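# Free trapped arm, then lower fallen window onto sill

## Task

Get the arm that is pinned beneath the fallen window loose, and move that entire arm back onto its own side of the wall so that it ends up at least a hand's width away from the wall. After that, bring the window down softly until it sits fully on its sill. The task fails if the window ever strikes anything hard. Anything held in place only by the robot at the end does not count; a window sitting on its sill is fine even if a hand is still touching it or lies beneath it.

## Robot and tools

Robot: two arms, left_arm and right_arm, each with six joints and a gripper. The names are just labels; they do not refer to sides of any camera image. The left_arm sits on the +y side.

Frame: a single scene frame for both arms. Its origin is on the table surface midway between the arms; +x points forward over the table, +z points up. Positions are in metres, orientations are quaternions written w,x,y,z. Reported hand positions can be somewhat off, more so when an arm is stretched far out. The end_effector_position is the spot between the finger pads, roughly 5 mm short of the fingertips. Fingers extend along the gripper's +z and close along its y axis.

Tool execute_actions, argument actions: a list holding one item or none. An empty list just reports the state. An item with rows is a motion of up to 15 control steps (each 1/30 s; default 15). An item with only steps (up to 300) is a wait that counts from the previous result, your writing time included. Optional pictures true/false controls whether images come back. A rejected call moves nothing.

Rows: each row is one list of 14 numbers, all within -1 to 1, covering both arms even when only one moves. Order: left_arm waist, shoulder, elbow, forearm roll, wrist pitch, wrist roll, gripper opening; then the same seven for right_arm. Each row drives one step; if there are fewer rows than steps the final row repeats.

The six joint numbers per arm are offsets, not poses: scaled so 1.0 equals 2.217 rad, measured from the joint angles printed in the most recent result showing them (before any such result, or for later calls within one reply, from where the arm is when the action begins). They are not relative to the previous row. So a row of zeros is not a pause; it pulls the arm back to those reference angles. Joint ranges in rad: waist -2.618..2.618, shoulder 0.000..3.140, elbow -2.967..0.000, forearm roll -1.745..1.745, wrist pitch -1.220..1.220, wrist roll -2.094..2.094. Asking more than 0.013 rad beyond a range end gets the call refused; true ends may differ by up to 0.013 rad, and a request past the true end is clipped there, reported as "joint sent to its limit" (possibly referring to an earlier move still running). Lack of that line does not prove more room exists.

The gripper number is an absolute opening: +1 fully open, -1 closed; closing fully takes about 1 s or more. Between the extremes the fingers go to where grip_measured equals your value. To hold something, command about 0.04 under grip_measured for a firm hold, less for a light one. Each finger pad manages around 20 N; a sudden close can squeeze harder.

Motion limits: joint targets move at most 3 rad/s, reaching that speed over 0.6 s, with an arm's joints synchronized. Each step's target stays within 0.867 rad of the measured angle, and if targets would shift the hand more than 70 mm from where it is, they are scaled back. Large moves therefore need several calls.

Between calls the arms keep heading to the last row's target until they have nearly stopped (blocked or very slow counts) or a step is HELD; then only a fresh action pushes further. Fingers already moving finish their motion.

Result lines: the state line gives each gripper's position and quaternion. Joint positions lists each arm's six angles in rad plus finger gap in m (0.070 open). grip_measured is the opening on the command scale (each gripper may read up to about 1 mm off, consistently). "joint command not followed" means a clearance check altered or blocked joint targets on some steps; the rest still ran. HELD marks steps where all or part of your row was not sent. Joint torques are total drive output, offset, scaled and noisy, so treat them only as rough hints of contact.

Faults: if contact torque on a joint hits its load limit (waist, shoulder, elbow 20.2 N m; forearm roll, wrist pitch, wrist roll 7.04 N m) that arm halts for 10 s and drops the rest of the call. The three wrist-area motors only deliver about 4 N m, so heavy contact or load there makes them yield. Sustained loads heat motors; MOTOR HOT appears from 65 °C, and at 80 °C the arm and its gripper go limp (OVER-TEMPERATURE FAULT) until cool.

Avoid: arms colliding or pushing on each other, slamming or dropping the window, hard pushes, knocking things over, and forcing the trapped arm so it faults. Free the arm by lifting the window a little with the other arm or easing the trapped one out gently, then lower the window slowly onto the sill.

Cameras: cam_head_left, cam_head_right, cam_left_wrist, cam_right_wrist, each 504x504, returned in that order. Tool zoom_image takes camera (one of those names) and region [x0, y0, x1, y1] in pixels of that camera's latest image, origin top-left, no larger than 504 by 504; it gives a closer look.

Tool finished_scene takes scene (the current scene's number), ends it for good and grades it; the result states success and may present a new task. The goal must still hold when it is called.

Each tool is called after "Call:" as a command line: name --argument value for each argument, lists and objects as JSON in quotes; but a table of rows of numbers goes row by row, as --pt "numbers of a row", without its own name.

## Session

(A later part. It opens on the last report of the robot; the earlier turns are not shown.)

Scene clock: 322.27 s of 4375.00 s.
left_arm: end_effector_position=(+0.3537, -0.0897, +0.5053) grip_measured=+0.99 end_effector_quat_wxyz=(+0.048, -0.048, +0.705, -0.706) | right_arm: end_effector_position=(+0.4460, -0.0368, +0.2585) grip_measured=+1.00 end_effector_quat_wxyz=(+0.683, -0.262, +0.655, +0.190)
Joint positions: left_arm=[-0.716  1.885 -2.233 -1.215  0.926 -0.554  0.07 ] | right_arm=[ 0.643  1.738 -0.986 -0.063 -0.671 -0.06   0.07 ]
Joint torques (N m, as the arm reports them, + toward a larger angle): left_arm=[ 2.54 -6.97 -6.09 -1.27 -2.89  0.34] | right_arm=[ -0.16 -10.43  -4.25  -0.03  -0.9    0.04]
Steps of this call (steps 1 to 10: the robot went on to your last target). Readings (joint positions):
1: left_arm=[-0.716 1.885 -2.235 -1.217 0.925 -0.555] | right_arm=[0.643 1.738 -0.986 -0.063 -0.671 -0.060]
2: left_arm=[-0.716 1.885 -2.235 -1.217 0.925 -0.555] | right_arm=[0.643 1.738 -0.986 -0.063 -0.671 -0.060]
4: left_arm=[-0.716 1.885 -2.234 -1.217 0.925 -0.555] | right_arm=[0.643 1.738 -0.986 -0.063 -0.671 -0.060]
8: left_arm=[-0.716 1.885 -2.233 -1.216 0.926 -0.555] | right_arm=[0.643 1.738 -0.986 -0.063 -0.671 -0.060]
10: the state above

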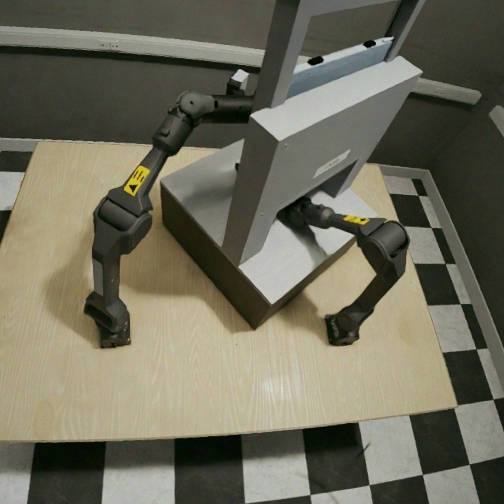

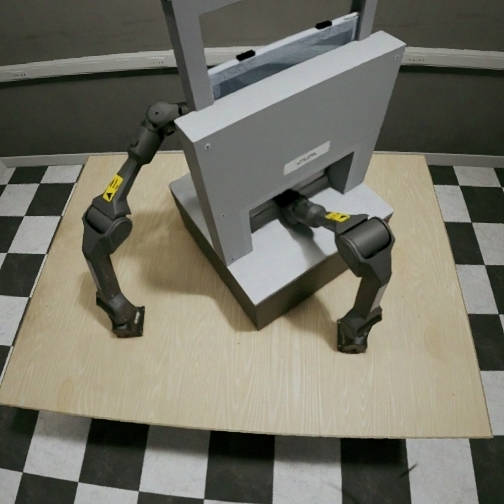

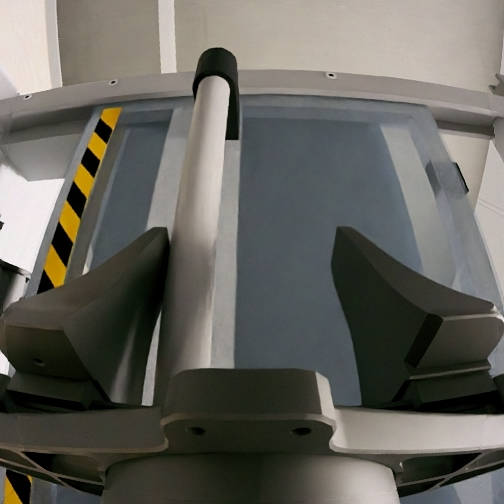

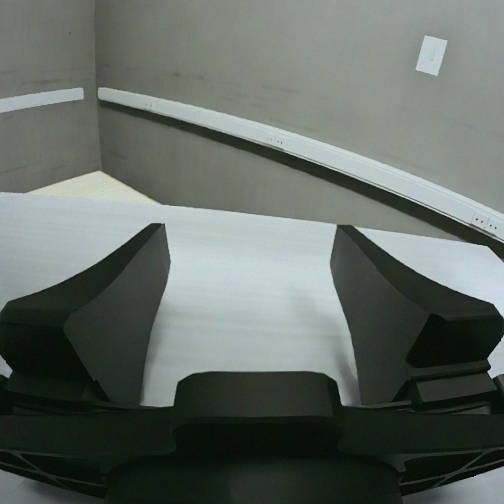

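Call:
execute_actions --actions '[{"rows": [[0, 0.024, -0.07, 0.0314, 0.0175, -0.0532, 1, 0, 0, 0, 0, 0, 0, 1], [0, 0.024, -0.07, 0.0314, 0.0175, -0.0532, 1, 0, 0, 0, 0, 0, 0, 1], [0, 0.024, -0.07, 0.0314, 0.0175, -0.0532, 1, 0, 0, 0, 0, 0, 0, 1], [0, 0.024, -0.07, 0.0314, 0.0175, -0.0532, 1, 0, 0, 0, 0, 0, 0, 1], [0, 0.024, -0.07, 0.0314, 0.0175, -0.0532, 1, 0, 0, 0, 0, 0, 0, 1], [0, 0.024, -0.07, 0.0314, 0.0175, -0.0532, 1, 0, 0, 0, 0, 0, 0, 1], [0, 0.024, -0.07, 0.0314, 0.0175, -0.0532, 1, 0, -0.0089, 0.0113, 0, -0.0021, 0, 1], [0, 0.024, -0.07, 0.0314, 0.0175, -0.0532, 1, 0, -0.0178, 0.0225, 0, -0.0041, 0, 1], [0, 0.024, -0.07, 0.0314, 0.0175, -0.0532, 1, 0, -0.0266, 0.0338, 0, -0.0062, 0, 1], [0, 0.024, -0.07, 0.0314, 0.0175, -0.0532, 1, 0, -0.0355, 0.0451, 0, -0.0083, 0, 1], [0, 0.024, -0.07, 0.0314, 0.0175, -0.0532, 1, 0, -0.0444, 0.0563, 0, -0.0103, 0, 1], [0, 0.024, -0.07, 0.0314, 0.0175, -0.0532, 1, 0, -0.0533, 0.0676, 0, -0.0124, 0, 1], [0, 0.024, -0.07, 0.0314, 0.0175, -0.0532, 1, 0, -0.0621, 0.0789, 0, -0.0145, 0, 1], [0, 0.024, -0.07, 0.0314, 0.0175, -0.0532, 1, 0, -0.071, 0.0901, 0, -0.0165, 0, 1], [0, 0.024, -0.07, 0.0314, 0.0175, -0.0532, 1, 0, -0.0799, 0.1014, 0, -0.0186, 0, 1]], "steps": 15}]' --pictures false

Call:
execute_actions --actions '[{"steps": 10}]'

Scene clock: 369.97 s of 4375.00 s.
left_arm: end_effector_position=(+0.3535, -0.0894, +0.5198) grip_measured=+0.99 end_effector_quat_wxyz=(+0.048, -0.049, +0.706, -0.705) | right_arm: end_effector_position=(+0.4120, -0.0602, +0.2589) grip_measured=+1.00 end_effector_quat_wxyz=(+0.681, -0.262, +0.657, +0.190)
Joint positions: left_arm=[-0.716  1.939 -2.39  -1.146  0.967 -0.673  0.07 ] | right_arm=[ 0.643  1.607 -0.819 -0.063 -0.701 -0.06   0.07 ]
Joint torques (N m, as the arm reports them, + toward a larger angle): left_arm=[ 2.97 -8.97 -6.49 -1.56 -2.95  0.23] | right_arm=[-0.14 -9.34 -2.5  -0.03 -0.95  0.04]
Steps of this call (steps 1 to 15: the robot went on to your last target; steps 16 to 90: nothing new was sent; then 44.20 s passed at rest; steps 91 to 105: all 15 steps of this action). Readings (joint positions):
91: left_arm=[-0.716 1.885 -2.233 -1.214 0.927 -0.554] | right_arm=[0.643 1.738 -0.986 -0.063 -0.671 -0.060]
92: left_arm=[-0.716 1.887 -2.238 -1.211 0.930 -0.557] | right_arm=[0.643 1.738 -0.986 -0.063 -0.671 -0.060]
94: left_arm=[-0.715 1.899 -2.267 -1.194 0.946 -0.580] | right_arm=[0.643 1.738 -0.986 -0.063 -0.671 -0.060]
98: left_arm=[-0.714 1.934 -2.367 -1.151 0.975 -0.656] | right_arm=[0.643 1.734 -0.980 -0.063 -0.671 -0.060]
105: the state above

Scene clock: 370.30 s of 4375.00 s.
left_arm: end_effector_position=(+0.3535, -0.0894, +0.5198) grip_measured=+0.99 end_effector_quat_wxyz=(+0.048, -0.049, +0.705, -0.705) | right_arm: end_effector_position=(+0.3996, -0.0688, +0.2575) grip_measured=+1.00 end_effector_quat_wxyz=(+0.680, -0.263, +0.658, +0.190)
Joint positions: left_arm=[-0.716  1.938 -2.388 -1.146  0.966 -0.673  0.07 ] | right_arm=[ 0.643  1.561 -0.759 -0.063 -0.712 -0.06   0.07 ]
Joint torques (N m, as the arm reports them, + toward a larger angle): left_arm=[ 2.61 -9.1  -6.45 -1.42 -2.91  0.3 ] | right_arm=[-0.13 -7.06 -4.53 -0.03 -0.83  0.04]
Steps of this call (steps 1 to 10: the robot went on to your last target). Readings (joint positions):
1: left_arm=[-0.716 1.939 -2.389 -1.146 0.967 -0.673] | right_arm=[0.643 1.588 -0.795 -0.063 -0.706 -0.060]
2: left_arm=[-0.716 1.939 -2.389 -1.146 0.966 -0.673] | right_arm=[0.643 1.574 -0.778 -0.063 -0.709 -0.060]
4: left_arm=[-0.716 1.939 -2.389 -1.146 0.966 -0.673] | right_arm=[0.643 1.559 -0.760 -0.063 -0.712 -0.060]
8: left_arm=[-0.716 1.938 -2.388 -1.146 0.966 -0.673] | right_arm=[0.643 1.560 -0.759 -0.063 -0.712 -0.060]
10: the state above

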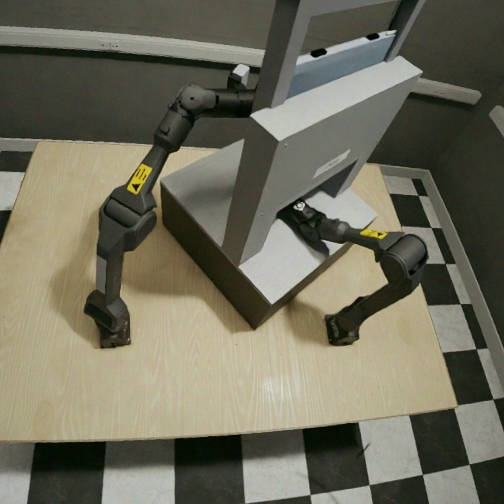

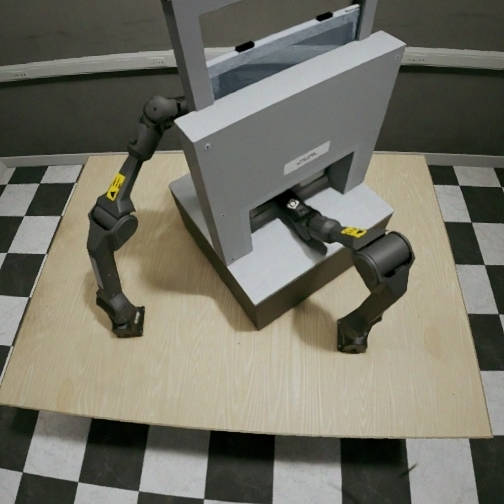

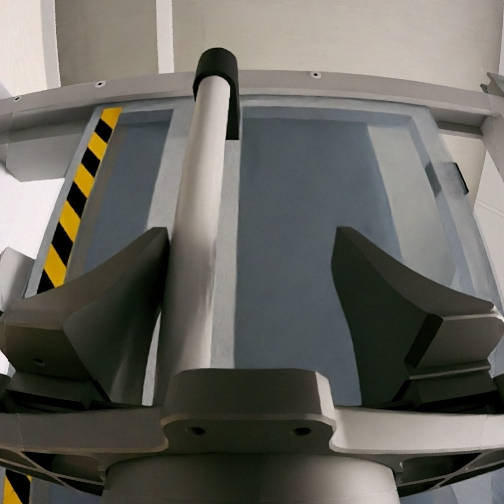

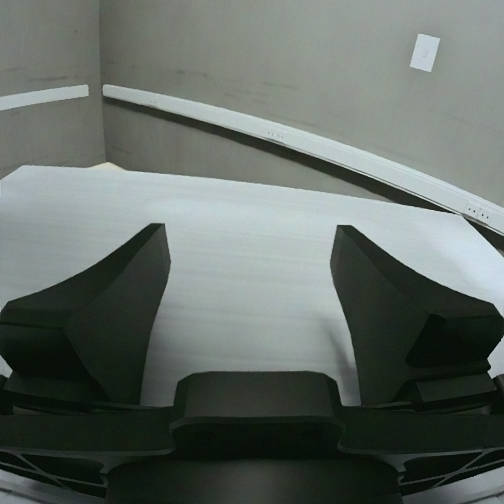

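Call:
execute_actions --actions '[{"rows": [[0, 0, 0, 0, 0, 0, 1, 0, -0.2073, 0.177, 0, 0.029, 0, 1]], "steps": 15}]' --pictures false

Call:
execute_actions --actions '[{"steps": 10}]'

Scene clock: 391.10 s of 4375.00 s.
left_arm: end_effector_position=(+0.3535, -0.0894, +0.5197) grip_measured=+0.99 end_effector_quat_wxyz=(+0.048, -0.049, +0.706, -0.705) | right_arm: end_effector_position=(+0.3081, -0.1338, +0.2609) grip_measured=+1.00 end_effector_quat_wxyz=(+0.682, -0.262, +0.656, +0.189)
Joint positions: left_arm=[-0.716  1.938 -2.388 -1.146  0.966 -0.672  0.07 ] | right_arm=[ 0.643  1.13  -0.393 -0.063 -0.652 -0.06   0.07 ]
Joint torques (N m, as the arm reports them, + toward a larger angle): left_arm=[ 2.83 -8.24 -6.62 -1.51 -2.91  0.16] | right_arm=[-0.12 -1.4  -3.74 -0.04 -0.62  0.05]
Steps of this call (steps 1 to 30: the robot went on to your last target; steps 31 to 90: nothing new was sent; then 17.30 s passed at rest; steps 91 to 105: all 15 steps of this action). Readings (joint positions):
91: left_arm=[-0.716 1.938 -2.388 -1.146 0.966 -0.672] | right_arm=[0.643 1.561 -0.761 -0.063 -0.712 -0.060]
92: left_arm=[-0.716 1.938 -2.388 -1.146 0.966 -0.672] | right_arm=[0.643 1.556 -0.758 -0.063 -0.711 -0.060]
94: left_arm=[-0.716 1.938 -2.388 -1.146 0.966 -0.672] | right_arm=[0.643 1.526 -0.732 -0.063 -0.706 -0.060]
98: left_arm=[-0.716 1.938 -2.388 -1.146 0.966 -0.672] | right_arm=[0.643 1.396 -0.620 -0.063 -0.689 -0.060]
105: the state above

Scene clock: 391.43 s of 4375.00 s.
left_arm: end_effector_position=(+0.3535, -0.0894, +0.5197) grip_measured=+0.99 end_effector_quat_wxyz=(+0.048, -0.049, +0.706, -0.705) | right_arm: end_effector_position=(+0.3019, -0.1381, +0.2581) grip_measured=+1.00 end_effector_quat_wxyz=(+0.681, -0.262, +0.657, +0.188)
Joint positions: left_arm=[-0.716  1.938 -2.388 -1.146  0.966 -0.672  0.07 ] | right_arm=[ 0.643  1.101 -0.366 -0.063 -0.648 -0.06   0.07 ]
Joint torques (N m, as the arm reports them, + toward a larger angle): left_arm=[ 2.95 -8.16 -6.75 -1.64 -2.91  0.1 ] | right_arm=[-0.14 -2.15 -4.54 -0.04 -0.74  0.04]
Steps of this call (steps 1 to 10: the robot went on to your last target). Readings (joint positions):
1: left_arm=[-0.716 1.938 -2.388 -1.146 0.966 -0.672] | right_arm=[0.643 1.114 -0.379 -0.063 -0.650 -0.060]
2: left_arm=[-0.716 1.938 -2.388 -1.146 0.966 -0.672] | right_arm=[0.643 1.104 -0.370 -0.063 -0.648 -0.060]
4: left_arm=[-0.716 1.938 -2.388 -1.146 0.966 -0.672] | right_arm=[0.643 1.099 -0.366 -0.063 -0.648 -0.060]
8: left_arm=[-0.716 1.938 -2.388 -1.146 0.966 -0.672] | right_arm=[0.643 1.101 -0.366 -0.063 -0.648 -0.060]
10: the state above

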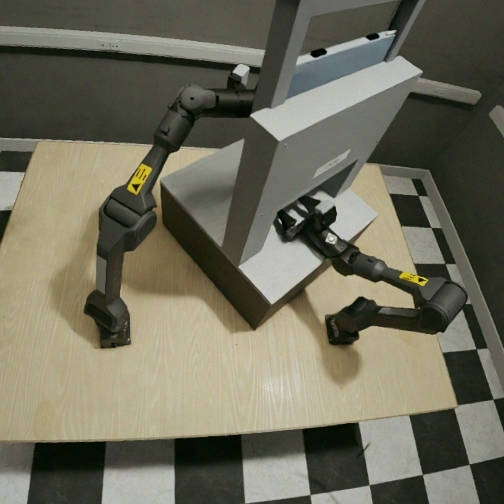

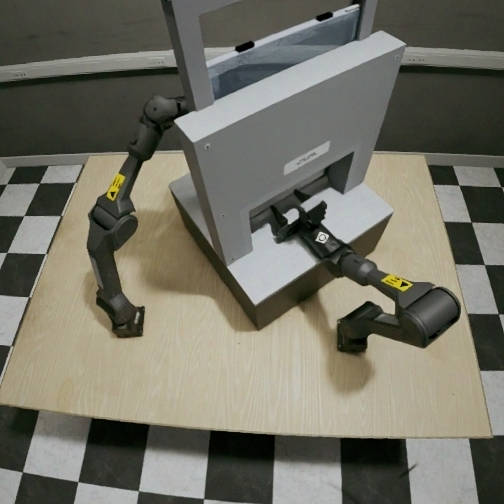

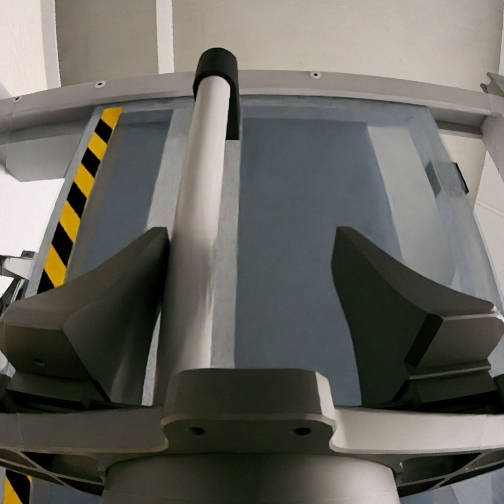

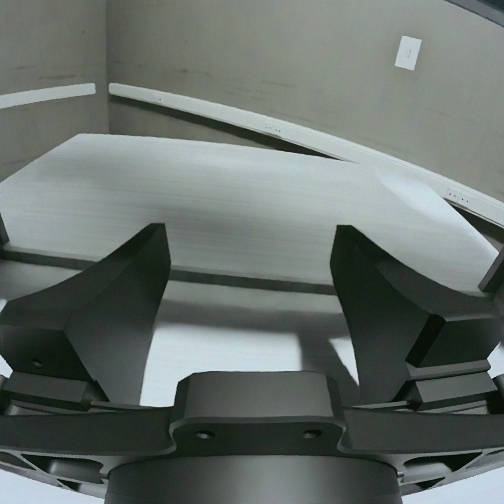

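Call:
execute_actions --actions '[{"rows": [[0, -0.0321, 0.0937, -0.0416, -0.0234, 0.0708, 1, 0, -0.3379, 0.0817, 0, 0.2563, 0, 1]], "steps": 15}]' --pictures false

Call:
execute_actions --actions '[{"steps": 14}]' --pictures false

Scene clock: 442.50 s of 4375.00 s.
left_arm: end_effector_position=(+0.3538, -0.0896, +0.4982) grip_measured=+0.99 end_effector_quat_wxyz=(+0.048, -0.049, +0.707, -0.704) | right_arm: end_effector_position=(+0.2298, -0.1951, +0.2680) grip_measured=+1.00 end_effector_quat_wxyz=(+0.685, -0.258, +0.658, +0.177)
Joint positions: left_arm=[-0.716  1.867 -2.178 -1.237  0.916 -0.515  0.07 ] | right_arm=[ 0.643  0.545 -0.233 -0.063 -0.227 -0.06   0.07 ]
Joint torques (N m, as the arm reports them, + toward a larger angle): left_arm=[ 3.05 -8.23 -8.93 -1.85 -2.92  0.09] | right_arm=[-0.16  2.74 -3.42 -0.06 -0.9   0.04]
Steps of this call (steps 1 to 30: the robot went on to your last target; steps 31 to 90: nothing new was sent; then 47.57 s passed at rest; steps 91 to 105: all 15 steps of this action). Readings (joint positions):
91: left_arm=[-0.716 1.938 -2.388 -1.147 0.966 -0.673] | right_arm=[0.643 1.100 -0.367 -0.063 -0.648 -0.060]
92: left_arm=[-0.716 1.937 -2.383 -1.150 0.964 -0.669] | right_arm=[0.643 1.095 -0.367 -0.063 -0.644 -0.060]
94: left_arm=[-0.716 1.926 -2.353 -1.165 0.954 -0.646] | right_arm=[0.643 1.065 -0.361 -0.063 -0.621 -0.060]
98: left_arm=[-0.716 1.885 -2.234 -1.215 0.927 -0.556] | right_arm=[0.643 0.935 -0.328 -0.063 -0.521 -0.060]
105: the state above

Scene clock: 442.97 s of 4375.00 s.
left_arm: end_effector_position=(+0.3537, -0.0895, +0.4992) grip_measured=+0.99 end_effector_quat_wxyz=(+0.049, -0.049, +0.706, -0.705) | right_arm: end_effector_position=(+0.2081, -0.2128, +0.2579) grip_measured=+1.00 end_effector_quat_wxyz=(+0.685, -0.255, +0.660, +0.173)
Joint positions: left_arm=[-0.716  1.868 -2.18  -1.237  0.915 -0.515  0.07 ] | right_arm=[ 0.643  0.352 -0.184 -0.063 -0.079 -0.06   0.07 ]
Joint torques (N m, as the arm reports them, + toward a larger angle): left_arm=[ 2.84 -8.72 -8.79 -2.08 -2.93  0.  ] | right_arm=[-0.18  2.95 -3.8  -0.07 -0.94  0.05]
Steps of this call (steps 1 to 14: the robot went on to your last target). Readings (joint positions):
1: left_arm=[-0.716 1.867 -2.178 -1.237 0.917 -0.515] | right_arm=[0.643 0.501 -0.222 -0.063 -0.194 -0.060]
2: left_arm=[-0.716 1.867 -2.178 -1.237 0.917 -0.515] | right_arm=[0.643 0.463 -0.212 -0.063 -0.165 -0.060]
4: left_arm=[-0.716 1.868 -2.179 -1.237 0.916 -0.515] | right_arm=[0.643 0.403 -0.197 -0.063 -0.120 -0.060]
8: left_arm=[-0.716 1.868 -2.180 -1.237 0.916 -0.515] | right_arm=[0.643 0.351 -0.184 -0.063 -0.079 -0.060]
14: the state above

Call:
execute_actions --actions '[{"rows": [[0, -0.0279, 0.0991, -0.0564, -0.0197, 0.0889, 1, -0.451, 0, 0, 0, 0, 0, 1]], "steps": 15}]' --pictures false

Call:
execute_actions --actions '[{"steps": 16}]' --pictures false

Scene clock: 448.23 s of 4375.00 s.
left_arm: end_effector_position=(+0.3540, -0.0896, +0.4685) grip_measured=+0.99 end_effector_quat_wxyz=(+0.049, -0.049, +0.706, -0.704) | right_arm: end_effector_position=(+0.2482, -0.3228, +0.2582) grip_measured=+1.00 end_effector_quat_wxyz=(+0.707, -0.072, +0.704, -0.014)
Joint positions: left_arm=[-0.716  1.807 -1.958 -1.361  0.871 -0.317  0.07 ] | right_arm=[ 0.109  0.352 -0.185 -0.063 -0.079 -0.06   0.07 ]
Joint torques (N m, as the arm reports them, + toward a larger angle): left_arm=[ 3.41 -9.36 -9.37 -2.51 -2.1  -0.03] | right_arm=[-0.53  1.43 -4.98 -0.08 -0.87  0.04]
Steps of this call (steps 1 to 30: the robot went on to your last target; steps 31 to 90: nothing new was sent; then 1.77 s passed at rest; steps 91 to 105: all 15 steps of this action). Readings (joint positions):
91: left_arm=[-0.716 1.867 -2.180 -1.238 0.914 -0.515] | right_arm=[0.642 0.352 -0.185 -0.063 -0.079 -0.060]
92: left_arm=[-0.716 1.865 -2.175 -1.242 0.911 -0.511] | right_arm=[0.636 0.352 -0.185 -0.063 -0.079 -0.060]
94: left_arm=[-0.717 1.855 -2.146 -1.263 0.900 -0.483] | right_arm=[0.606 0.352 -0.185 -0.063 -0.079 -0.060]
98: left_arm=[-0.717 1.822 -2.024 -1.328 0.879 -0.374] | right_arm=[0.476 0.352 -0.185 -0.063 -0.079 -0.060]
105: the state above

Scene clock: 448.77 s of 4375.00 s.
left_arm: end_effector_position=(+0.3538, -0.0894, +0.4697) grip_measured=+0.99 end_effector_quat_wxyz=(+0.049, -0.049, +0.705, -0.705) | right_arm: end_effector_position=(+0.2328, -0.4241, +0.2582) grip_measured=+1.00 end_effector_quat_wxyz=(+0.684, +0.092, +0.701, -0.177)
Joint positions: left_arm=[-0.716  1.807 -1.96  -1.362  0.871 -0.318  0.07 ] | right_arm=[-0.357  0.352 -0.185 -0.063 -0.079 -0.06   0.07 ]
Joint torques (N m, as the arm reports them, + toward a larger angle): left_arm=[  3.66 -10.59  -9.61  -2.83  -1.75  -0.07] | right_arm=[ 0.91  1.63 -4.53 -0.07 -0.72  0.04]
Steps of this call (steps 1 to 16: the robot went on to your last target). Readings (joint positions):
1: left_arm=[-0.716 1.807 -1.958 -1.361 0.871 -0.317] | right_arm=[0.055 0.352 -0.185 -0.063 -0.079 -0.060]
2: left_arm=[-0.716 1.807 -1.959 -1.361 0.871 -0.317] | right_arm=[0.002 0.352 -0.185 -0.063 -0.079 -0.060]
4: left_arm=[-0.716 1.807 -1.960 -1.361 0.871 -0.317] | right_arm=[-0.105 0.352 -0.185 -0.063 -0.079 -0.060]
8: left_arm=[-0.716 1.807 -1.960 -1.361 0.871 -0.317] | right_arm=[-0.274 0.352 -0.185 -0.063 -0.079 -0.060]
16: the state above

Call:
execute_actions --actions '[{"rows": [[0, -0.0155, 0.0766, -0.0525, -0.0091, 0.0803, 1, 0, 0, 0, 0, 0, 0, 1]], "steps": 15}]' --pictures false

Call:
execute_actions --actions '[{"rows": [[0, -0.0076, 0.0826, -0.0662, -0.0014, 0.1001, 1, 0, 0, 0, 0, 0, 0, 1]], "steps": 15}]' --pictures false

Call:
execute_actions --actions '[{"steps": 6}]'

Scene clock: 460.90 s of 4375.00 s.
left_arm: end_effector_position=(+0.3535, -0.0887, +0.4397) grip_measured=+0.99 end_effector_quat_wxyz=(+0.049, -0.048, +0.706, -0.705) | right_arm: end_effector_position=(+0.2328, -0.4240, +0.2579) grip_measured=+1.00 end_effector_quat_wxyz=(+0.684, +0.092, +0.702, -0.177)
Joint positions: left_arm=[-0.715  1.772 -1.789 -1.477  0.853 -0.139  0.07 ] | right_arm=[-0.357  0.352 -0.184 -0.063 -0.079 -0.06   0.07 ]
Joint torques (N m, as the arm reports them, + toward a larger angle): left_arm=[  1.15 -10.22 -10.13  -3.21  -1.02  -0.18] | right_arm=[-0.05  2.72 -3.79 -0.07 -0.82  0.05]
Steps of this call (steps 1 to 15: the robot went on to your last target; steps 16 to 90: nothing new was sent; then 8.63 s passed at rest; steps 91 to 105: all 15 steps of this action). Readings (joint positions):
91: left_arm=[-0.716 1.806 -1.960 -1.363 0.872 -0.318] | right_arm=[-0.357 0.352 -0.184 -0.063 -0.079 -0.060]
92: left_arm=[-0.716 1.804 -1.956 -1.367 0.870 -0.313] | right_arm=[-0.357 0.352 -0.184 -0.063 -0.079 -0.060]
94: left_arm=[-0.715 1.796 -1.929 -1.391 0.865 -0.282] | right_arm=[-0.357 0.352 -0.184 -0.063 -0.079 -0.060]
98: left_arm=[-0.714 1.776 -1.823 -1.457 0.855 -0.173] | right_arm=[-0.357 0.352 -0.184 -0.063 -0.079 -0.060]
105: the state above

Scene clock: 461.40 s of 4375.00 s.
left_arm: end_effector_position=(+0.3541, -0.0889, +0.3978) grip_measured=+0.99 end_effector_quat_wxyz=(+0.049, -0.049, +0.707, -0.704) | right_arm: end_effector_position=(+0.2328, -0.4240, +0.2579) grip_measured=+1.00 end_effector_quat_wxyz=(+0.684, +0.092, +0.702, -0.177)
Joint positions: left_arm=[-0.715  1.756 -1.604 -1.622  0.848  0.085  0.07 ] | right_arm=[-0.357  0.352 -0.184 -0.063 -0.079 -0.06   0.07 ]
Joint torques (N m, as the arm reports them, + toward a larger angle): left_arm=[  1.41 -10.72 -10.01  -3.24  -0.16  -0.2 ] | right_arm=[ 0.15  2.71 -3.63 -0.08 -0.77  0.04]
Steps of this call (steps 1 to 15: all 15 steps of this action). Readings (joint positions):
1: left_arm=[-0.715 1.771 -1.789 -1.477 0.852 -0.139] | right_arm=[-0.357 0.352 -0.184 -0.063 -0.079 -0.060]
2: left_arm=[-0.715 1.771 -1.786 -1.482 0.852 -0.134] | right_arm=[-0.357 0.352 -0.184 -0.063 -0.079 -0.060]
4: left_arm=[-0.715 1.766 -1.764 -1.507 0.848 -0.103] | right_arm=[-0.357 0.352 -0.184 -0.063 -0.079 -0.060]
8: left_arm=[-0.715 1.758 -1.661 -1.582 0.847 0.018] | right_arm=[-0.357 0.352 -0.184 -0.063 -0.079 -0.060]
15: the state above

Scene clock: 461.60 s of 4375.00 s.
left_arm: end_effector_position=(+0.3540, -0.0888, +0.3991) grip_measured=+0.99 end_effector_quat_wxyz=(+0.050, -0.048, +0.706, -0.704) | right_arm: end_effector_position=(+0.2328, -0.4240, +0.2579) grip_measured=+1.00 end_effector_quat_wxyz=(+0.684, +0.092, +0.702, -0.177)
Joint positions: left_arm=[-0.715  1.756 -1.606 -1.623  0.848  0.084  0.07 ] | right_arm=[-0.357  0.352 -0.184 -0.063 -0.079 -0.06   0.07 ]
Joint torques (N m, as the arm reports them, + toward a larger angle): left_arm=[  1.45 -10.87 -10.06  -3.33   0.09  -0.27] | right_arm=[ 0.08  2.68 -3.65 -0.07 -0.77  0.04]
Steps of this call (steps 1 to 6: the robot went on to your last target). Readings (joint positions):
1: left_arm=[-0.715 1.756 -1.604 -1.622 0.848 0.084] | right_arm=[-0.357 0.352 -0.184 -0.063 -0.079 -0.060]
2: left_arm=[-0.715 1.756 -1.605 -1.622 0.848 0.084] | right_arm=[-0.357 0.352 -0.184 -0.063 -0.079 -0.060]
4: left_arm=[-0.715 1.756 -1.605 -1.622 0.848 0.084] | right_arm=[-0.357 0.352 -0.184 -0.063 -0.079 -0.060]
6: the state above

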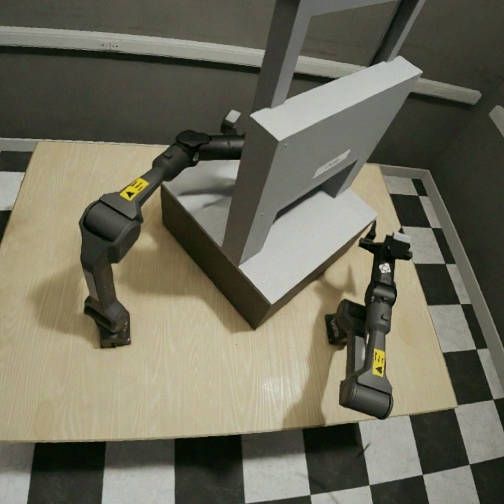

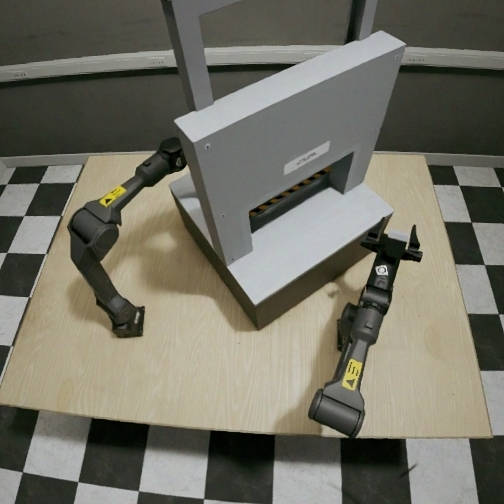

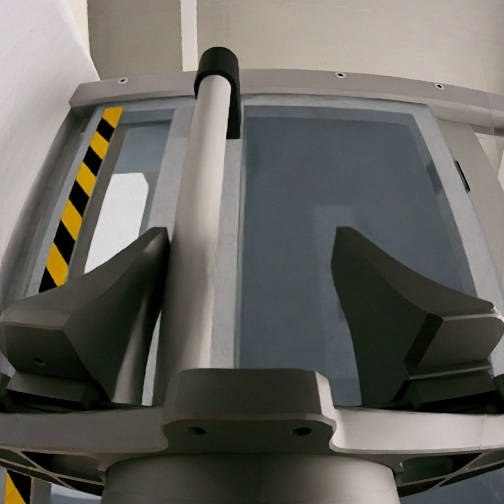

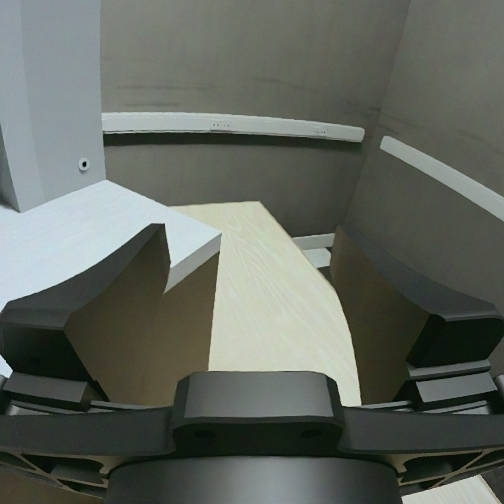

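Call:
execute_actions --actions '[{"rows": [[0,0,0.0014,-0.0012,0.0001,0.0019,1,0,0,0,0,0,0,1],[0,0,0.0028,-0.0025,0.0003,0.0038,1,0,0,0,0,0,0,1],[0,0,0.0042,-0.0037,0.0004,0.0057,1,0,0,0,0,0,0,1],[0,0,0.0056,-0.005,0.0005,0.0076,1,0,0,0,0,0,0,1],[0,0,0.007,-0.0062,0.0006,0.0095,1,0,0,0,0,0,0,1],[0,0,0.0085,-0.0075,0.0008,0.0114,1,0,0,0,0,0,0,1],[0,0,0.0099,-0.0087,0.0009,0.0133,1,0,0,0,0,0,0,1],[0,0,0.0113,-0.01,0.001,0.0152,1,0,0,0,0,0,0,1],[0,0,0.0127,-0.0112,0.0011,0.0171,1,0,0,0,0,0,0,1],[0,0,0.0141,-0.0125,0.0013,0.019,1,0,0,0,0,0,0,1],[0,0,0.0155,-0.0137,0.0014,0.0208,1,0,0,0,0,0,0,1],[0,0,0.0169,-0.015,0.0015,0.0227,1,0,0,0,0,0,0,1],[0,0,0.0183,-0.0162,0.0017,0.0246,1,0,0,0,0,0,0,1],[0,0,0.0197,-0.0175,0.0018,0.0265,1,0,0,0,0,0,0,1],[0,0,0.0211,-0.0187,0.0019,0.0284,1,0,0,0,0,0,0,1]], "steps": 15}]' --pictures false

Call:
execute_actions --actions '[{"rows": [[0,0,0.0014,-0.0012,0.0001,0.0019,1,0,0,0,0,0,0,1],[0,0,0.0028,-0.0025,0.0003,0.0038,1,0,0,0,0,0,0,1],[0,0,0.0042,-0.0037,0.0004,0.0057,1,0,0,0,0,0,0,1],[0,0,0.0056,-0.005,0.0005,0.0076,1,0,0,0,0,0,0,1],[0,0,0.007,-0.0062,0.0006,0.0095,1,0,0,0,0,0,0,1],[0,0,0.0085,-0.0075,0.0008,0.0114,1,0,0,0,0,0,0,1],[0,0,0.0099,-0.0087,0.0009,0.0133,1,0,0,0,0,0,0,1],[0,0,0.0113,-0.01,0.001,0.0152,1,0,0,0,0,0,0,1],[0,0,0.0127,-0.0112,0.0011,0.0171,1,0,0,0,0,0,0,1],[0,0,0.0141,-0.0125,0.0013,0.019,1,0,0,0,0,0,0,1],[0,0,0.0155,-0.0137,0.0014,0.0208,1,0,0,0,0,0,0,1],[0,0,0.0169,-0.015,0.0015,0.0227,1,0,0,0,0,0,0,1],[0,0,0.0183,-0.0162,0.0017,0.0246,1,0,0,0,0,0,0,1],[0,0,0.0197,-0.0175,0.0018,0.0265,1,0,0,0,0,0,0,1],[0,0,0.0211,-0.0187,0.0019,0.0284,1,0,0,0,0,0,0,1]], "steps": 15}]' --pictures false

Call:
execute_actions --actions '[{"steps": 5}]'

Scene clock: 481.57 s of 4375.00 s.
left_arm: end_effector_position=(+0.3536, -0.0886, +0.3886) grip_measured=+0.99 end_effector_quat_wxyz=(+0.050, -0.048, +0.706, -0.705) | right_arm: end_effector_position=(+0.2328, -0.4240, +0.2579) grip_measured=+1.00 end_effector_quat_wxyz=(+0.684, +0.092, +0.702, -0.177)
Joint positions: left_arm=[-0.714  1.754 -1.56  -1.663  0.852  0.145  0.07 ] | right_arm=[-0.357  0.352 -0.184 -0.063 -0.079 -0.06   0.07 ]
Joint torques (N m, as the arm reports them, + toward a larger angle): left_arm=[ 1.18 -9.94 -7.42 -2.45  1.24 -0.08] | right_arm=[-0.33  2.69 -3.7  -0.07 -0.78  0.04]
Steps of this call (steps 1 to 15: the robot went on to your last target; steps 16 to 90: nothing new was sent; then 16.47 s passed at rest; steps 91 to 105: all 15 steps of this action). Readings (joint positions):
91: left_arm=[-0.714 1.755 -1.606 -1.624 0.849 0.083] | right_arm=[-0.357 0.352 -0.184 -0.063 -0.079 -0.060]
92: left_arm=[-0.714 1.755 -1.604 -1.627 0.849 0.087] | right_arm=[-0.357 0.352 -0.184 -0.063 -0.079 -0.060]
94: left_arm=[-0.714 1.754 -1.598 -1.636 0.849 0.097] | right_arm=[-0.357 0.352 -0.184 -0.063 -0.079 -0.060]
98: left_arm=[-0.714 1.754 -1.583 -1.645 0.850 0.115] | right_arm=[-0.357 0.352 -0.184 -0.063 -0.079 -0.060]
105: the state above

Scene clock: 482.07 s of 4375.00 s.
left_arm: end_effector_position=(+0.3536, -0.0883, +0.3773) grip_measured=+0.99 end_effector_quat_wxyz=(+0.051, -0.048, +0.706, -0.705) | right_arm: end_effector_position=(+0.2328, -0.4240, +0.2579) grip_measured=+1.00 end_effector_quat_wxyz=(+0.684, +0.092, +0.702, -0.177)
Joint positions: left_arm=[-0.714  1.754 -1.515 -1.704  0.856  0.206  0.07 ] | right_arm=[-0.357  0.352 -0.184 -0.063 -0.079 -0.06   0.07 ]
Joint torques (N m, as the arm reports them, + toward a larger angle): left_arm=[  1.21 -10.77  -7.26  -2.36   1.48  -0.02] | right_arm=[-0.3   2.72 -3.72 -0.07 -0.77  0.04]
Steps of this call (steps 1 to 15: all 15 steps of this action). Readings (joint positions):
1: left_arm=[-0.714 1.754 -1.557 -1.666 0.853 0.149] | right_arm=[-0.357 0.352 -0.184 -0.063 -0.079 -0.060]
2: left_arm=[-0.714 1.754 -1.556 -1.667 0.853 0.151] | right_arm=[-0.357 0.352 -0.184 -0.063 -0.079 -0.060]
4: left_arm=[-0.714 1.754 -1.550 -1.674 0.853 0.160] | right_arm=[-0.357 0.352 -0.184 -0.063 -0.079 -0.060]
8: left_arm=[-0.714 1.754 -1.537 -1.685 0.854 0.177] | right_arm=[-0.357 0.352 -0.184 -0.063 -0.079 -0.060]
15: the state above

Scene clock: 482.23 s of 4375.00 s.
left_arm: end_effector_position=(+0.3535, -0.0883, +0.3765) grip_measured=+0.99 end_effector_quat_wxyz=(+0.051, -0.048, +0.706, -0.705) | right_arm: end_effector_position=(+0.2328, -0.4240, +0.2579) grip_measured=+1.00 end_effector_quat_wxyz=(+0.684, +0.092, +0.702, -0.177)
Joint positions: left_arm=[-0.714  1.755 -1.513 -1.705  0.856  0.209  0.07 ] | right_arm=[-0.357  0.352 -0.184 -0.063 -0.079 -0.06   0.07 ]
Joint torques (N m, as the arm reports them, + toward a larger angle): left_arm=[  1.16 -10.64  -7.96  -2.22   1.53  -0.24] | right_arm=[-0.32  2.68 -3.72 -0.07 -0.77  0.04]
Steps of this call (steps 1 to 5: the robot went on to your last target). Readings (joint positions):
1: left_arm=[-0.714 1.754 -1.513 -1.705 0.856 0.209] | right_arm=[-0.357 0.352 -0.184 -0.063 -0.079 -0.060]
2: left_arm=[-0.714 1.755 -1.513 -1.705 0.856 0.209] | right_arm=[-0.357 0.352 -0.184 -0.063 -0.079 -0.060]
4: left_arm=[-0.714 1.755 -1.513 -1.705 0.856 0.209] | right_arm=[-0.357 0.352 -0.184 -0.063 -0.079 -0.060]
5: the state above

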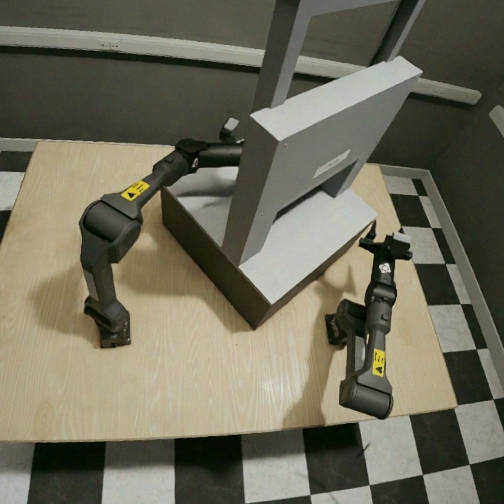

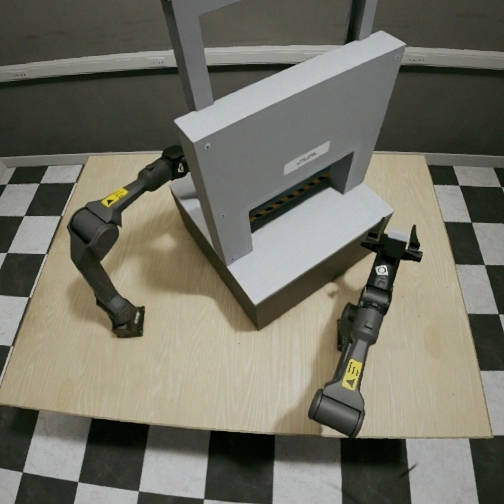

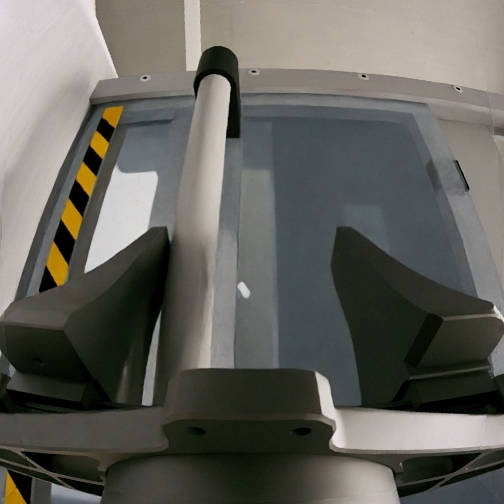

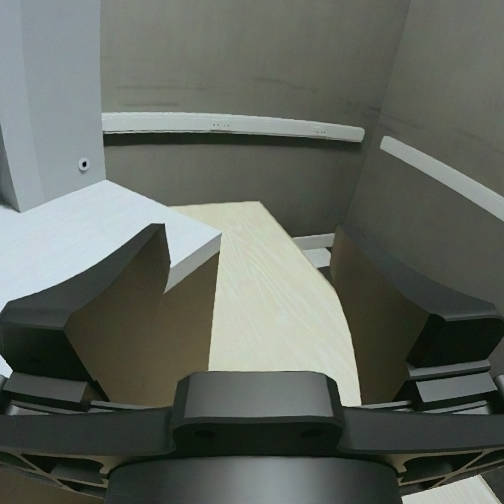

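Call:
execute_actions --actions '[{"rows": [[0,0,0.0014,-0.0012,0.0001,0.0019,1,0,0,0,0,0,0,1],[0,0,0.0028,-0.0024,0.0003,0.0038,1,0,0,0,0,0,0,1],[0,0,0.0042,-0.0036,0.0004,0.0057,1,0,0,0,0,0,0,1],[0,0,0.0056,-0.0048,0.0005,0.0076,1,0,0,0,0,0,0,1],[0,0,0.007,-0.006,0.0006,0.0095,1,0,0,0,0,0,0,1],[0,0,0.0085,-0.0072,0.0008,0.0114,1,0,0,0,0,0,0,1],[0,0,0.0099,-0.0084,0.0009,0.0133,1,0,0,0,0,0,0,1],[0,0,0.0113,-0.0096,0.001,0.0152,1,0,0,0,0,0,0,1],[0,0,0.0127,-0.0108,0.0011,0.0171,1,0,0,0,0,0,0,1],[0,0,0.0141,-0.012,0.0013,0.019,1,0,0,0,0,0,0,1],[0,0,0.0155,-0.0132,0.0014,0.0208,1,0,0,0,0,0,0,1],[0,0,0.0169,-0.0144,0.0015,0.0227,1,0,0,0,0,0,0,1],[0,0,0.0183,-0.0156,0.0017,0.0246,1,0,0,0,0,0,0,1],[0,0,0.0197,-0.0168,0.0018,0.0265,1,0,0,0,0,0,0,1],[0,0,0.0211,-0.018,0.0019,0.0284,1,0,0,0,0,0,0,1]], "steps": 15}]' --pictures false

Call:
execute_actions --actions '[{"steps": 8}]'

Scene clock: 491.03 s of 4375.00 s.
left_arm: end_effector_position=(+0.3531, -0.0875, +0.3658) grip_measured=+0.99 end_effector_quat_wxyz=(+0.052, -0.048, +0.705, -0.705) | right_arm: end_effector_position=(+0.2328, -0.4240, +0.2579) grip_measured=+1.00 end_effector_quat_wxyz=(+0.684, +0.092, +0.702, -0.177)
Joint positions: left_arm=[-0.714  1.754 -1.468 -1.745  0.861  0.27   0.07 ] | right_arm=[-0.357  0.352 -0.184 -0.063 -0.079 -0.06   0.07 ]
Joint torques (N m, as the arm reports them, + toward a larger angle): left_arm=[  0.71 -10.13  -6.91  -2.24   1.6   -0.06] | right_arm=[-0.29  2.7  -3.75 -0.07 -0.78  0.05]
Steps of this call (steps 1 to 15: the robot went on to your last target; steps 16 to 90: nothing new was sent; then 5.30 s passed at rest; steps 91 to 105: all 15 steps of this action). Readings (joint positions):
91: left_arm=[-0.714 1.755 -1.513 -1.705 0.857 0.208] | right_arm=[-0.357 0.352 -0.184 -0.063 -0.079 -0.060]
92: left_arm=[-0.714 1.754 -1.511 -1.710 0.857 0.212] | right_arm=[-0.357 0.352 -0.184 -0.063 -0.079 -0.060]
94: left_arm=[-0.714 1.753 -1.505 -1.718 0.857 0.222] | right_arm=[-0.357 0.352 -0.184 -0.063 -0.079 -0.060]
98: left_arm=[-0.714 1.753 -1.491 -1.727 0.859 0.240] | right_arm=[-0.357 0.352 -0.184 -0.063 -0.079 -0.060]
105: the state above

Scene clock: 491.30 s of 4375.00 s.
left_arm: end_effector_position=(+0.3531, -0.0876, +0.3646) grip_measured=+0.99 end_effector_quat_wxyz=(+0.052, -0.048, +0.706, -0.705) | right_arm: end_effector_position=(+0.2328, -0.4240, +0.2579) grip_measured=+1.00 end_effector_quat_wxyz=(+0.684, +0.092, +0.702, -0.177)
Joint positions: left_arm=[-0.715  1.754 -1.465 -1.746  0.861  0.272  0.07 ] | right_arm=[-0.357  0.352 -0.184 -0.063 -0.079 -0.06   0.07 ]
Joint torques (N m, as the arm reports them, + toward a larger angle): left_arm=[  1.03 -10.23  -7.89  -1.98   1.45  -0.25] | right_arm=[-0.36  2.71 -3.73 -0.07 -0.77  0.05]
Steps of this call (steps 1 to 8: the robot went on to your last target). Readings (joint positions):
1: left_arm=[-0.715 1.754 -1.465 -1.747 0.861 0.272] | right_arm=[-0.357 0.352 -0.184 -0.063 -0.079 -0.060]
2: left_arm=[-0.715 1.754 -1.465 -1.747 0.861 0.272] | right_arm=[-0.357 0.352 -0.184 -0.063 -0.079 -0.060]
4: left_arm=[-0.715 1.754 -1.465 -1.747 0.861 0.272] | right_arm=[-0.357 0.352 -0.184 -0.063 -0.079 -0.060]
8: the state above

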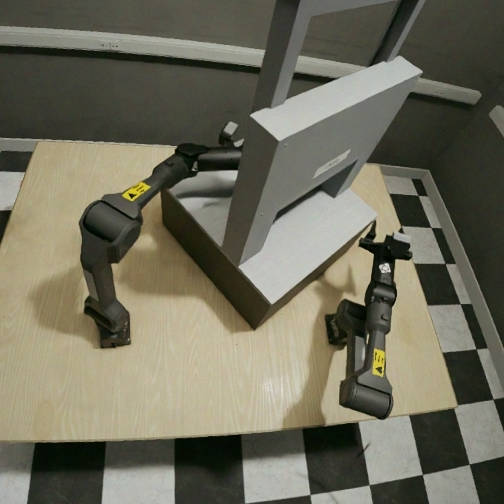

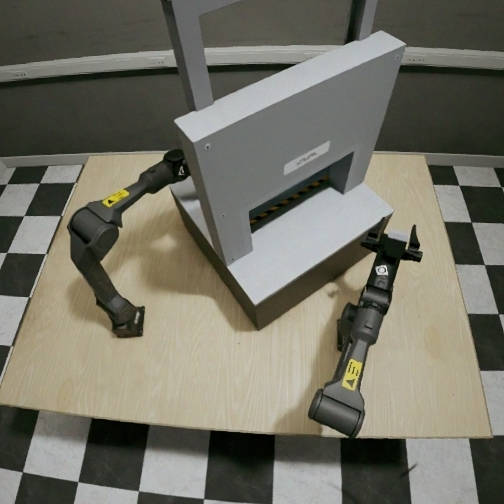

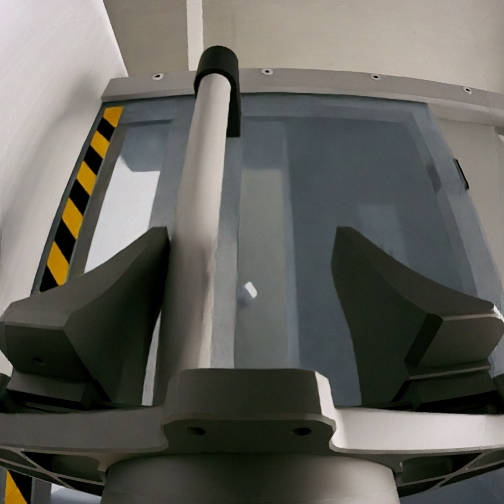

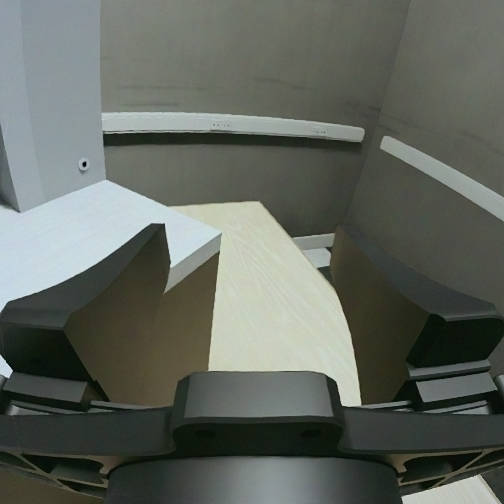

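Call:
execute_actions --actions '[{"rows": [[0,0,0.0011,0,0,0.0008,1,0,0,0,0,0,0,1],[0,0,0.0021,0,0,0.0016,1,0,0,0,0,0,0,1],[0,0,0.0032,0,0,0.0024,1,0,0,0,0,0,0,1],[0,0,0.0042,0,0,0.0032,1,0,0,0,0,0,0,1],[0,0,0.0053,0,0,0.004,1,0,0,0,0,0,0,1],[0,0,0.0063,0,0,0.0047,1,0,0,0,0,0,0,1],[0,0,0.0074,0,0,0.0055,1,0,0,0,0,0,0,1],[0,0,0.0084,0,0,0.0063,1,0,0,0,0,0,0,1],[0,0,0.0095,0,0,0.0071,1,0,0,0,0,0,0,1],[0,0,0.0105,0,0,0.0079,1,0,0,0,0,0,0,1],[0,0,0.0116,0,0,0.0087,1,0,0,0,0,0,0,1],[0,0,0.0126,0,0,0.0095,1,0,0,0,0,0,0,1],[0,0,0.0137,0,0,0.0103,1,0,0,0,0,0,0,1],[0,0,0.0147,0,0,0.0111,1,0,0,0,0,0,0,1],[0,0,0.0158,0,0,0.0118,1,0,0,0,0,0,0,1]], "steps": 15}]' --pictures false

Call:
execute_actions --actions '[{"rows": [[0,0,0.0011,0,0,0.0008,1,0,0,0,0,0,0,1],[0,0,0.0021,0,0,0.0016,1,0,0,0,0,0,0,1],[0,0,0.0032,0,0,0.0024,1,0,0,0,0,0,0,1],[0,0,0.0042,0,0,0.0032,1,0,0,0,0,0,0,1],[0,0,0.0053,0,0,0.004,1,0,0,0,0,0,0,1],[0,0,0.0063,0,0,0.0047,1,0,0,0,0,0,0,1],[0,0,0.0074,0,0,0.0055,1,0,0,0,0,0,0,1],[0,0,0.0084,0,0,0.0063,1,0,0,0,0,0,0,1],[0,0,0.0095,0,0,0.0071,1,0,0,0,0,0,0,1],[0,0,0.0105,0,0,0.0079,1,0,0,0,0,0,0,1],[0,0,0.0116,0,0,0.0087,1,0,0,0,0,0,0,1],[0,0,0.0126,0,0,0.0095,1,0,0,0,0,0,0,1],[0,0,0.0137,0,0,0.0103,1,0,0,0,0,0,0,1],[0,0,0.0147,0,0,0.0111,1,0,0,0,0,0,0,1],[0,0,0.0158,0,0,0.0118,1,0,0,0,0,0,0,1]], "steps": 15}]' --pictures false

Call:
execute_actions --actions '[{"steps": 8}]'

Scene clock: 503.40 s of 4375.00 s.
left_arm: end_effector_position=(+0.3513, -0.0861, +0.3549) grip_measured=+0.99 end_effector_quat_wxyz=(+0.052, -0.048, +0.711, -0.700) | right_arm: end_effector_position=(+0.2328, -0.4240, +0.2579) grip_measured=+1.00 end_effector_quat_wxyz=(+0.684, +0.092, +0.702, -0.177)
Joint positions: left_arm=[-0.713  1.75  -1.433 -1.751  0.865  0.297  0.069] | right_arm=[-0.357  0.352 -0.184 -0.063 -0.079 -0.06   0.07 ]
Joint torques (N m, as the arm reports them, + toward a larger angle): left_arm=[ 0.53 -4.46 -4.   -0.41  0.02  0.19] | right_arm=[-0.34  2.69 -3.74 -0.07 -0.78  0.04]
Steps of this call (steps 1 to 15: the robot went on to your last target; steps 16 to 90: nothing new was sent; then 8.60 s passed at rest; steps 91 to 105: all 15 steps of this action). Readings (joint positions):
91: left_arm=[-0.715 1.755 -1.466 -1.745 0.861 0.272] | right_arm=[-0.357 0.352 -0.184 -0.063 -0.079 -0.060]
92: left_arm=[-0.715 1.755 -1.464 -1.747 0.861 0.273] | right_arm=[-0.357 0.352 -0.184 -0.063 -0.079 -0.060]
94: left_arm=[-0.714 1.754 -1.460 -1.748 0.861 0.277] | right_arm=[-0.357 0.352 -0.184 -0.063 -0.079 -0.060]
98: left_arm=[-0.713 1.750 -1.452 -1.751 0.864 0.284] | right_arm=[-0.357 0.352 -0.184 -0.063 -0.079 -0.060]
105: the state above

Scene clock: 503.90 s of 4375.00 s.
left_arm: end_effector_position=(+0.3500, -0.0851, +0.3415) grip_measured=+0.99 end_effector_quat_wxyz=(+0.051, -0.048, +0.719, -0.692) | right_arm: end_effector_position=(+0.2328, -0.4240, +0.2579) grip_measured=+1.00 end_effector_quat_wxyz=(+0.684, +0.092, +0.702, -0.177)
Joint positions: left_arm=[-0.713  1.75  -1.398 -1.751  0.865  0.323  0.069] | right_arm=[-0.357  0.352 -0.184 -0.063 -0.079 -0.06   0.07 ]
Joint torques (N m, as the arm reports them, + toward a larger angle): left_arm=[ 0.69 -4.46 -3.44 -0.41  0.04  0.1 ] | right_arm=[-0.31  2.65 -3.68 -0.08 -0.77  0.04]
Steps of this call (steps 1 to 15: all 15 steps of this action). Readings (joint positions):
1: left_arm=[-0.713 1.750 -1.431 -1.750 0.865 0.299] | right_arm=[-0.357 0.352 -0.184 -0.063 -0.079 -0.060]
2: left_arm=[-0.713 1.749 -1.430 -1.752 0.866 0.300] | right_arm=[-0.357 0.352 -0.184 -0.063 -0.079 -0.060]
4: left_arm=[-0.713 1.748 -1.425 -1.752 0.866 0.304] | right_arm=[-0.357 0.352 -0.184 -0.063 -0.079 -0.060]
8: left_arm=[-0.713 1.749 -1.415 -1.752 0.866 0.311] | right_arm=[-0.357 0.352 -0.184 -0.063 -0.079 -0.060]
15: the state above

Scene clock: 504.17 s of 4375.00 s.
left_arm: end_effector_position=(+0.3500, -0.0851, +0.3407) grip_measured=+0.99 end_effector_quat_wxyz=(+0.051, -0.048, +0.719, -0.691) | right_arm: end_effector_position=(+0.2328, -0.4240, +0.2579) grip_measured=+1.00 end_effector_quat_wxyz=(+0.684, +0.092, +0.702, -0.177)
Joint positions: left_arm=[-0.713  1.75  -1.397 -1.751  0.865  0.324  0.069] | right_arm=[-0.357  0.352 -0.184 -0.063 -0.079 -0.06   0.07 ]
Joint torques (N m, as the arm reports them, + toward a larger angle): left_arm=[ 0.65 -4.84 -4.43 -0.35  0.06  0.05] | right_arm=[-0.32  2.69 -3.73 -0.07 -0.78  0.03]
Steps of this call (steps 1 to 8: the robot went on to your last target). Readings (joint positions):
1: left_arm=[-0.713 1.750 -1.397 -1.751 0.865 0.324] | right_arm=[-0.357 0.352 -0.184 -0.063 -0.079 -0.060]
2: left_arm=[-0.713 1.750 -1.397 -1.751 0.865 0.324] | right_arm=[-0.357 0.352 -0.184 -0.063 -0.079 -0.060]
4: left_arm=[-0.713 1.750 -1.397 -1.751 0.865 0.324] | right_arm=[-0.357 0.352 -0.184 -0.063 -0.079 -0.060]
8: the state above

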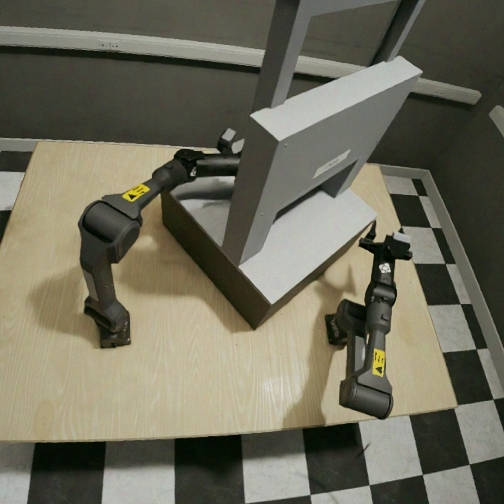

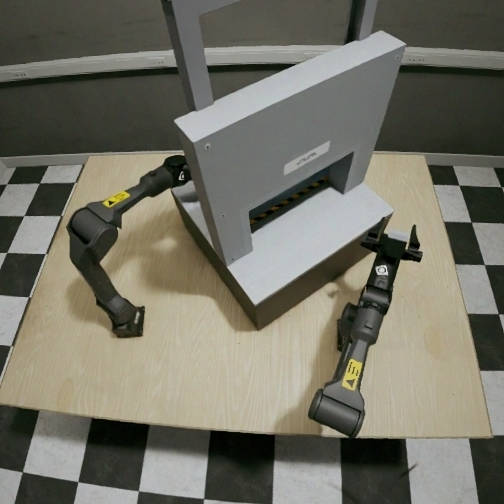

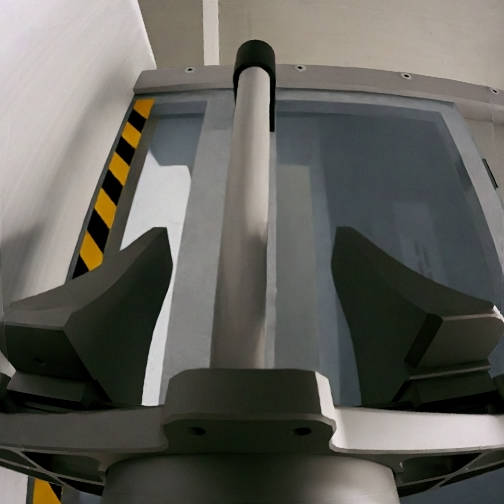

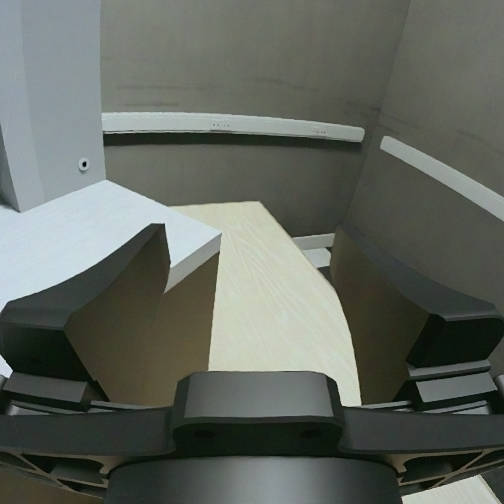

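Call:
finished_scene --scene 1

The scene is finished: the task was done.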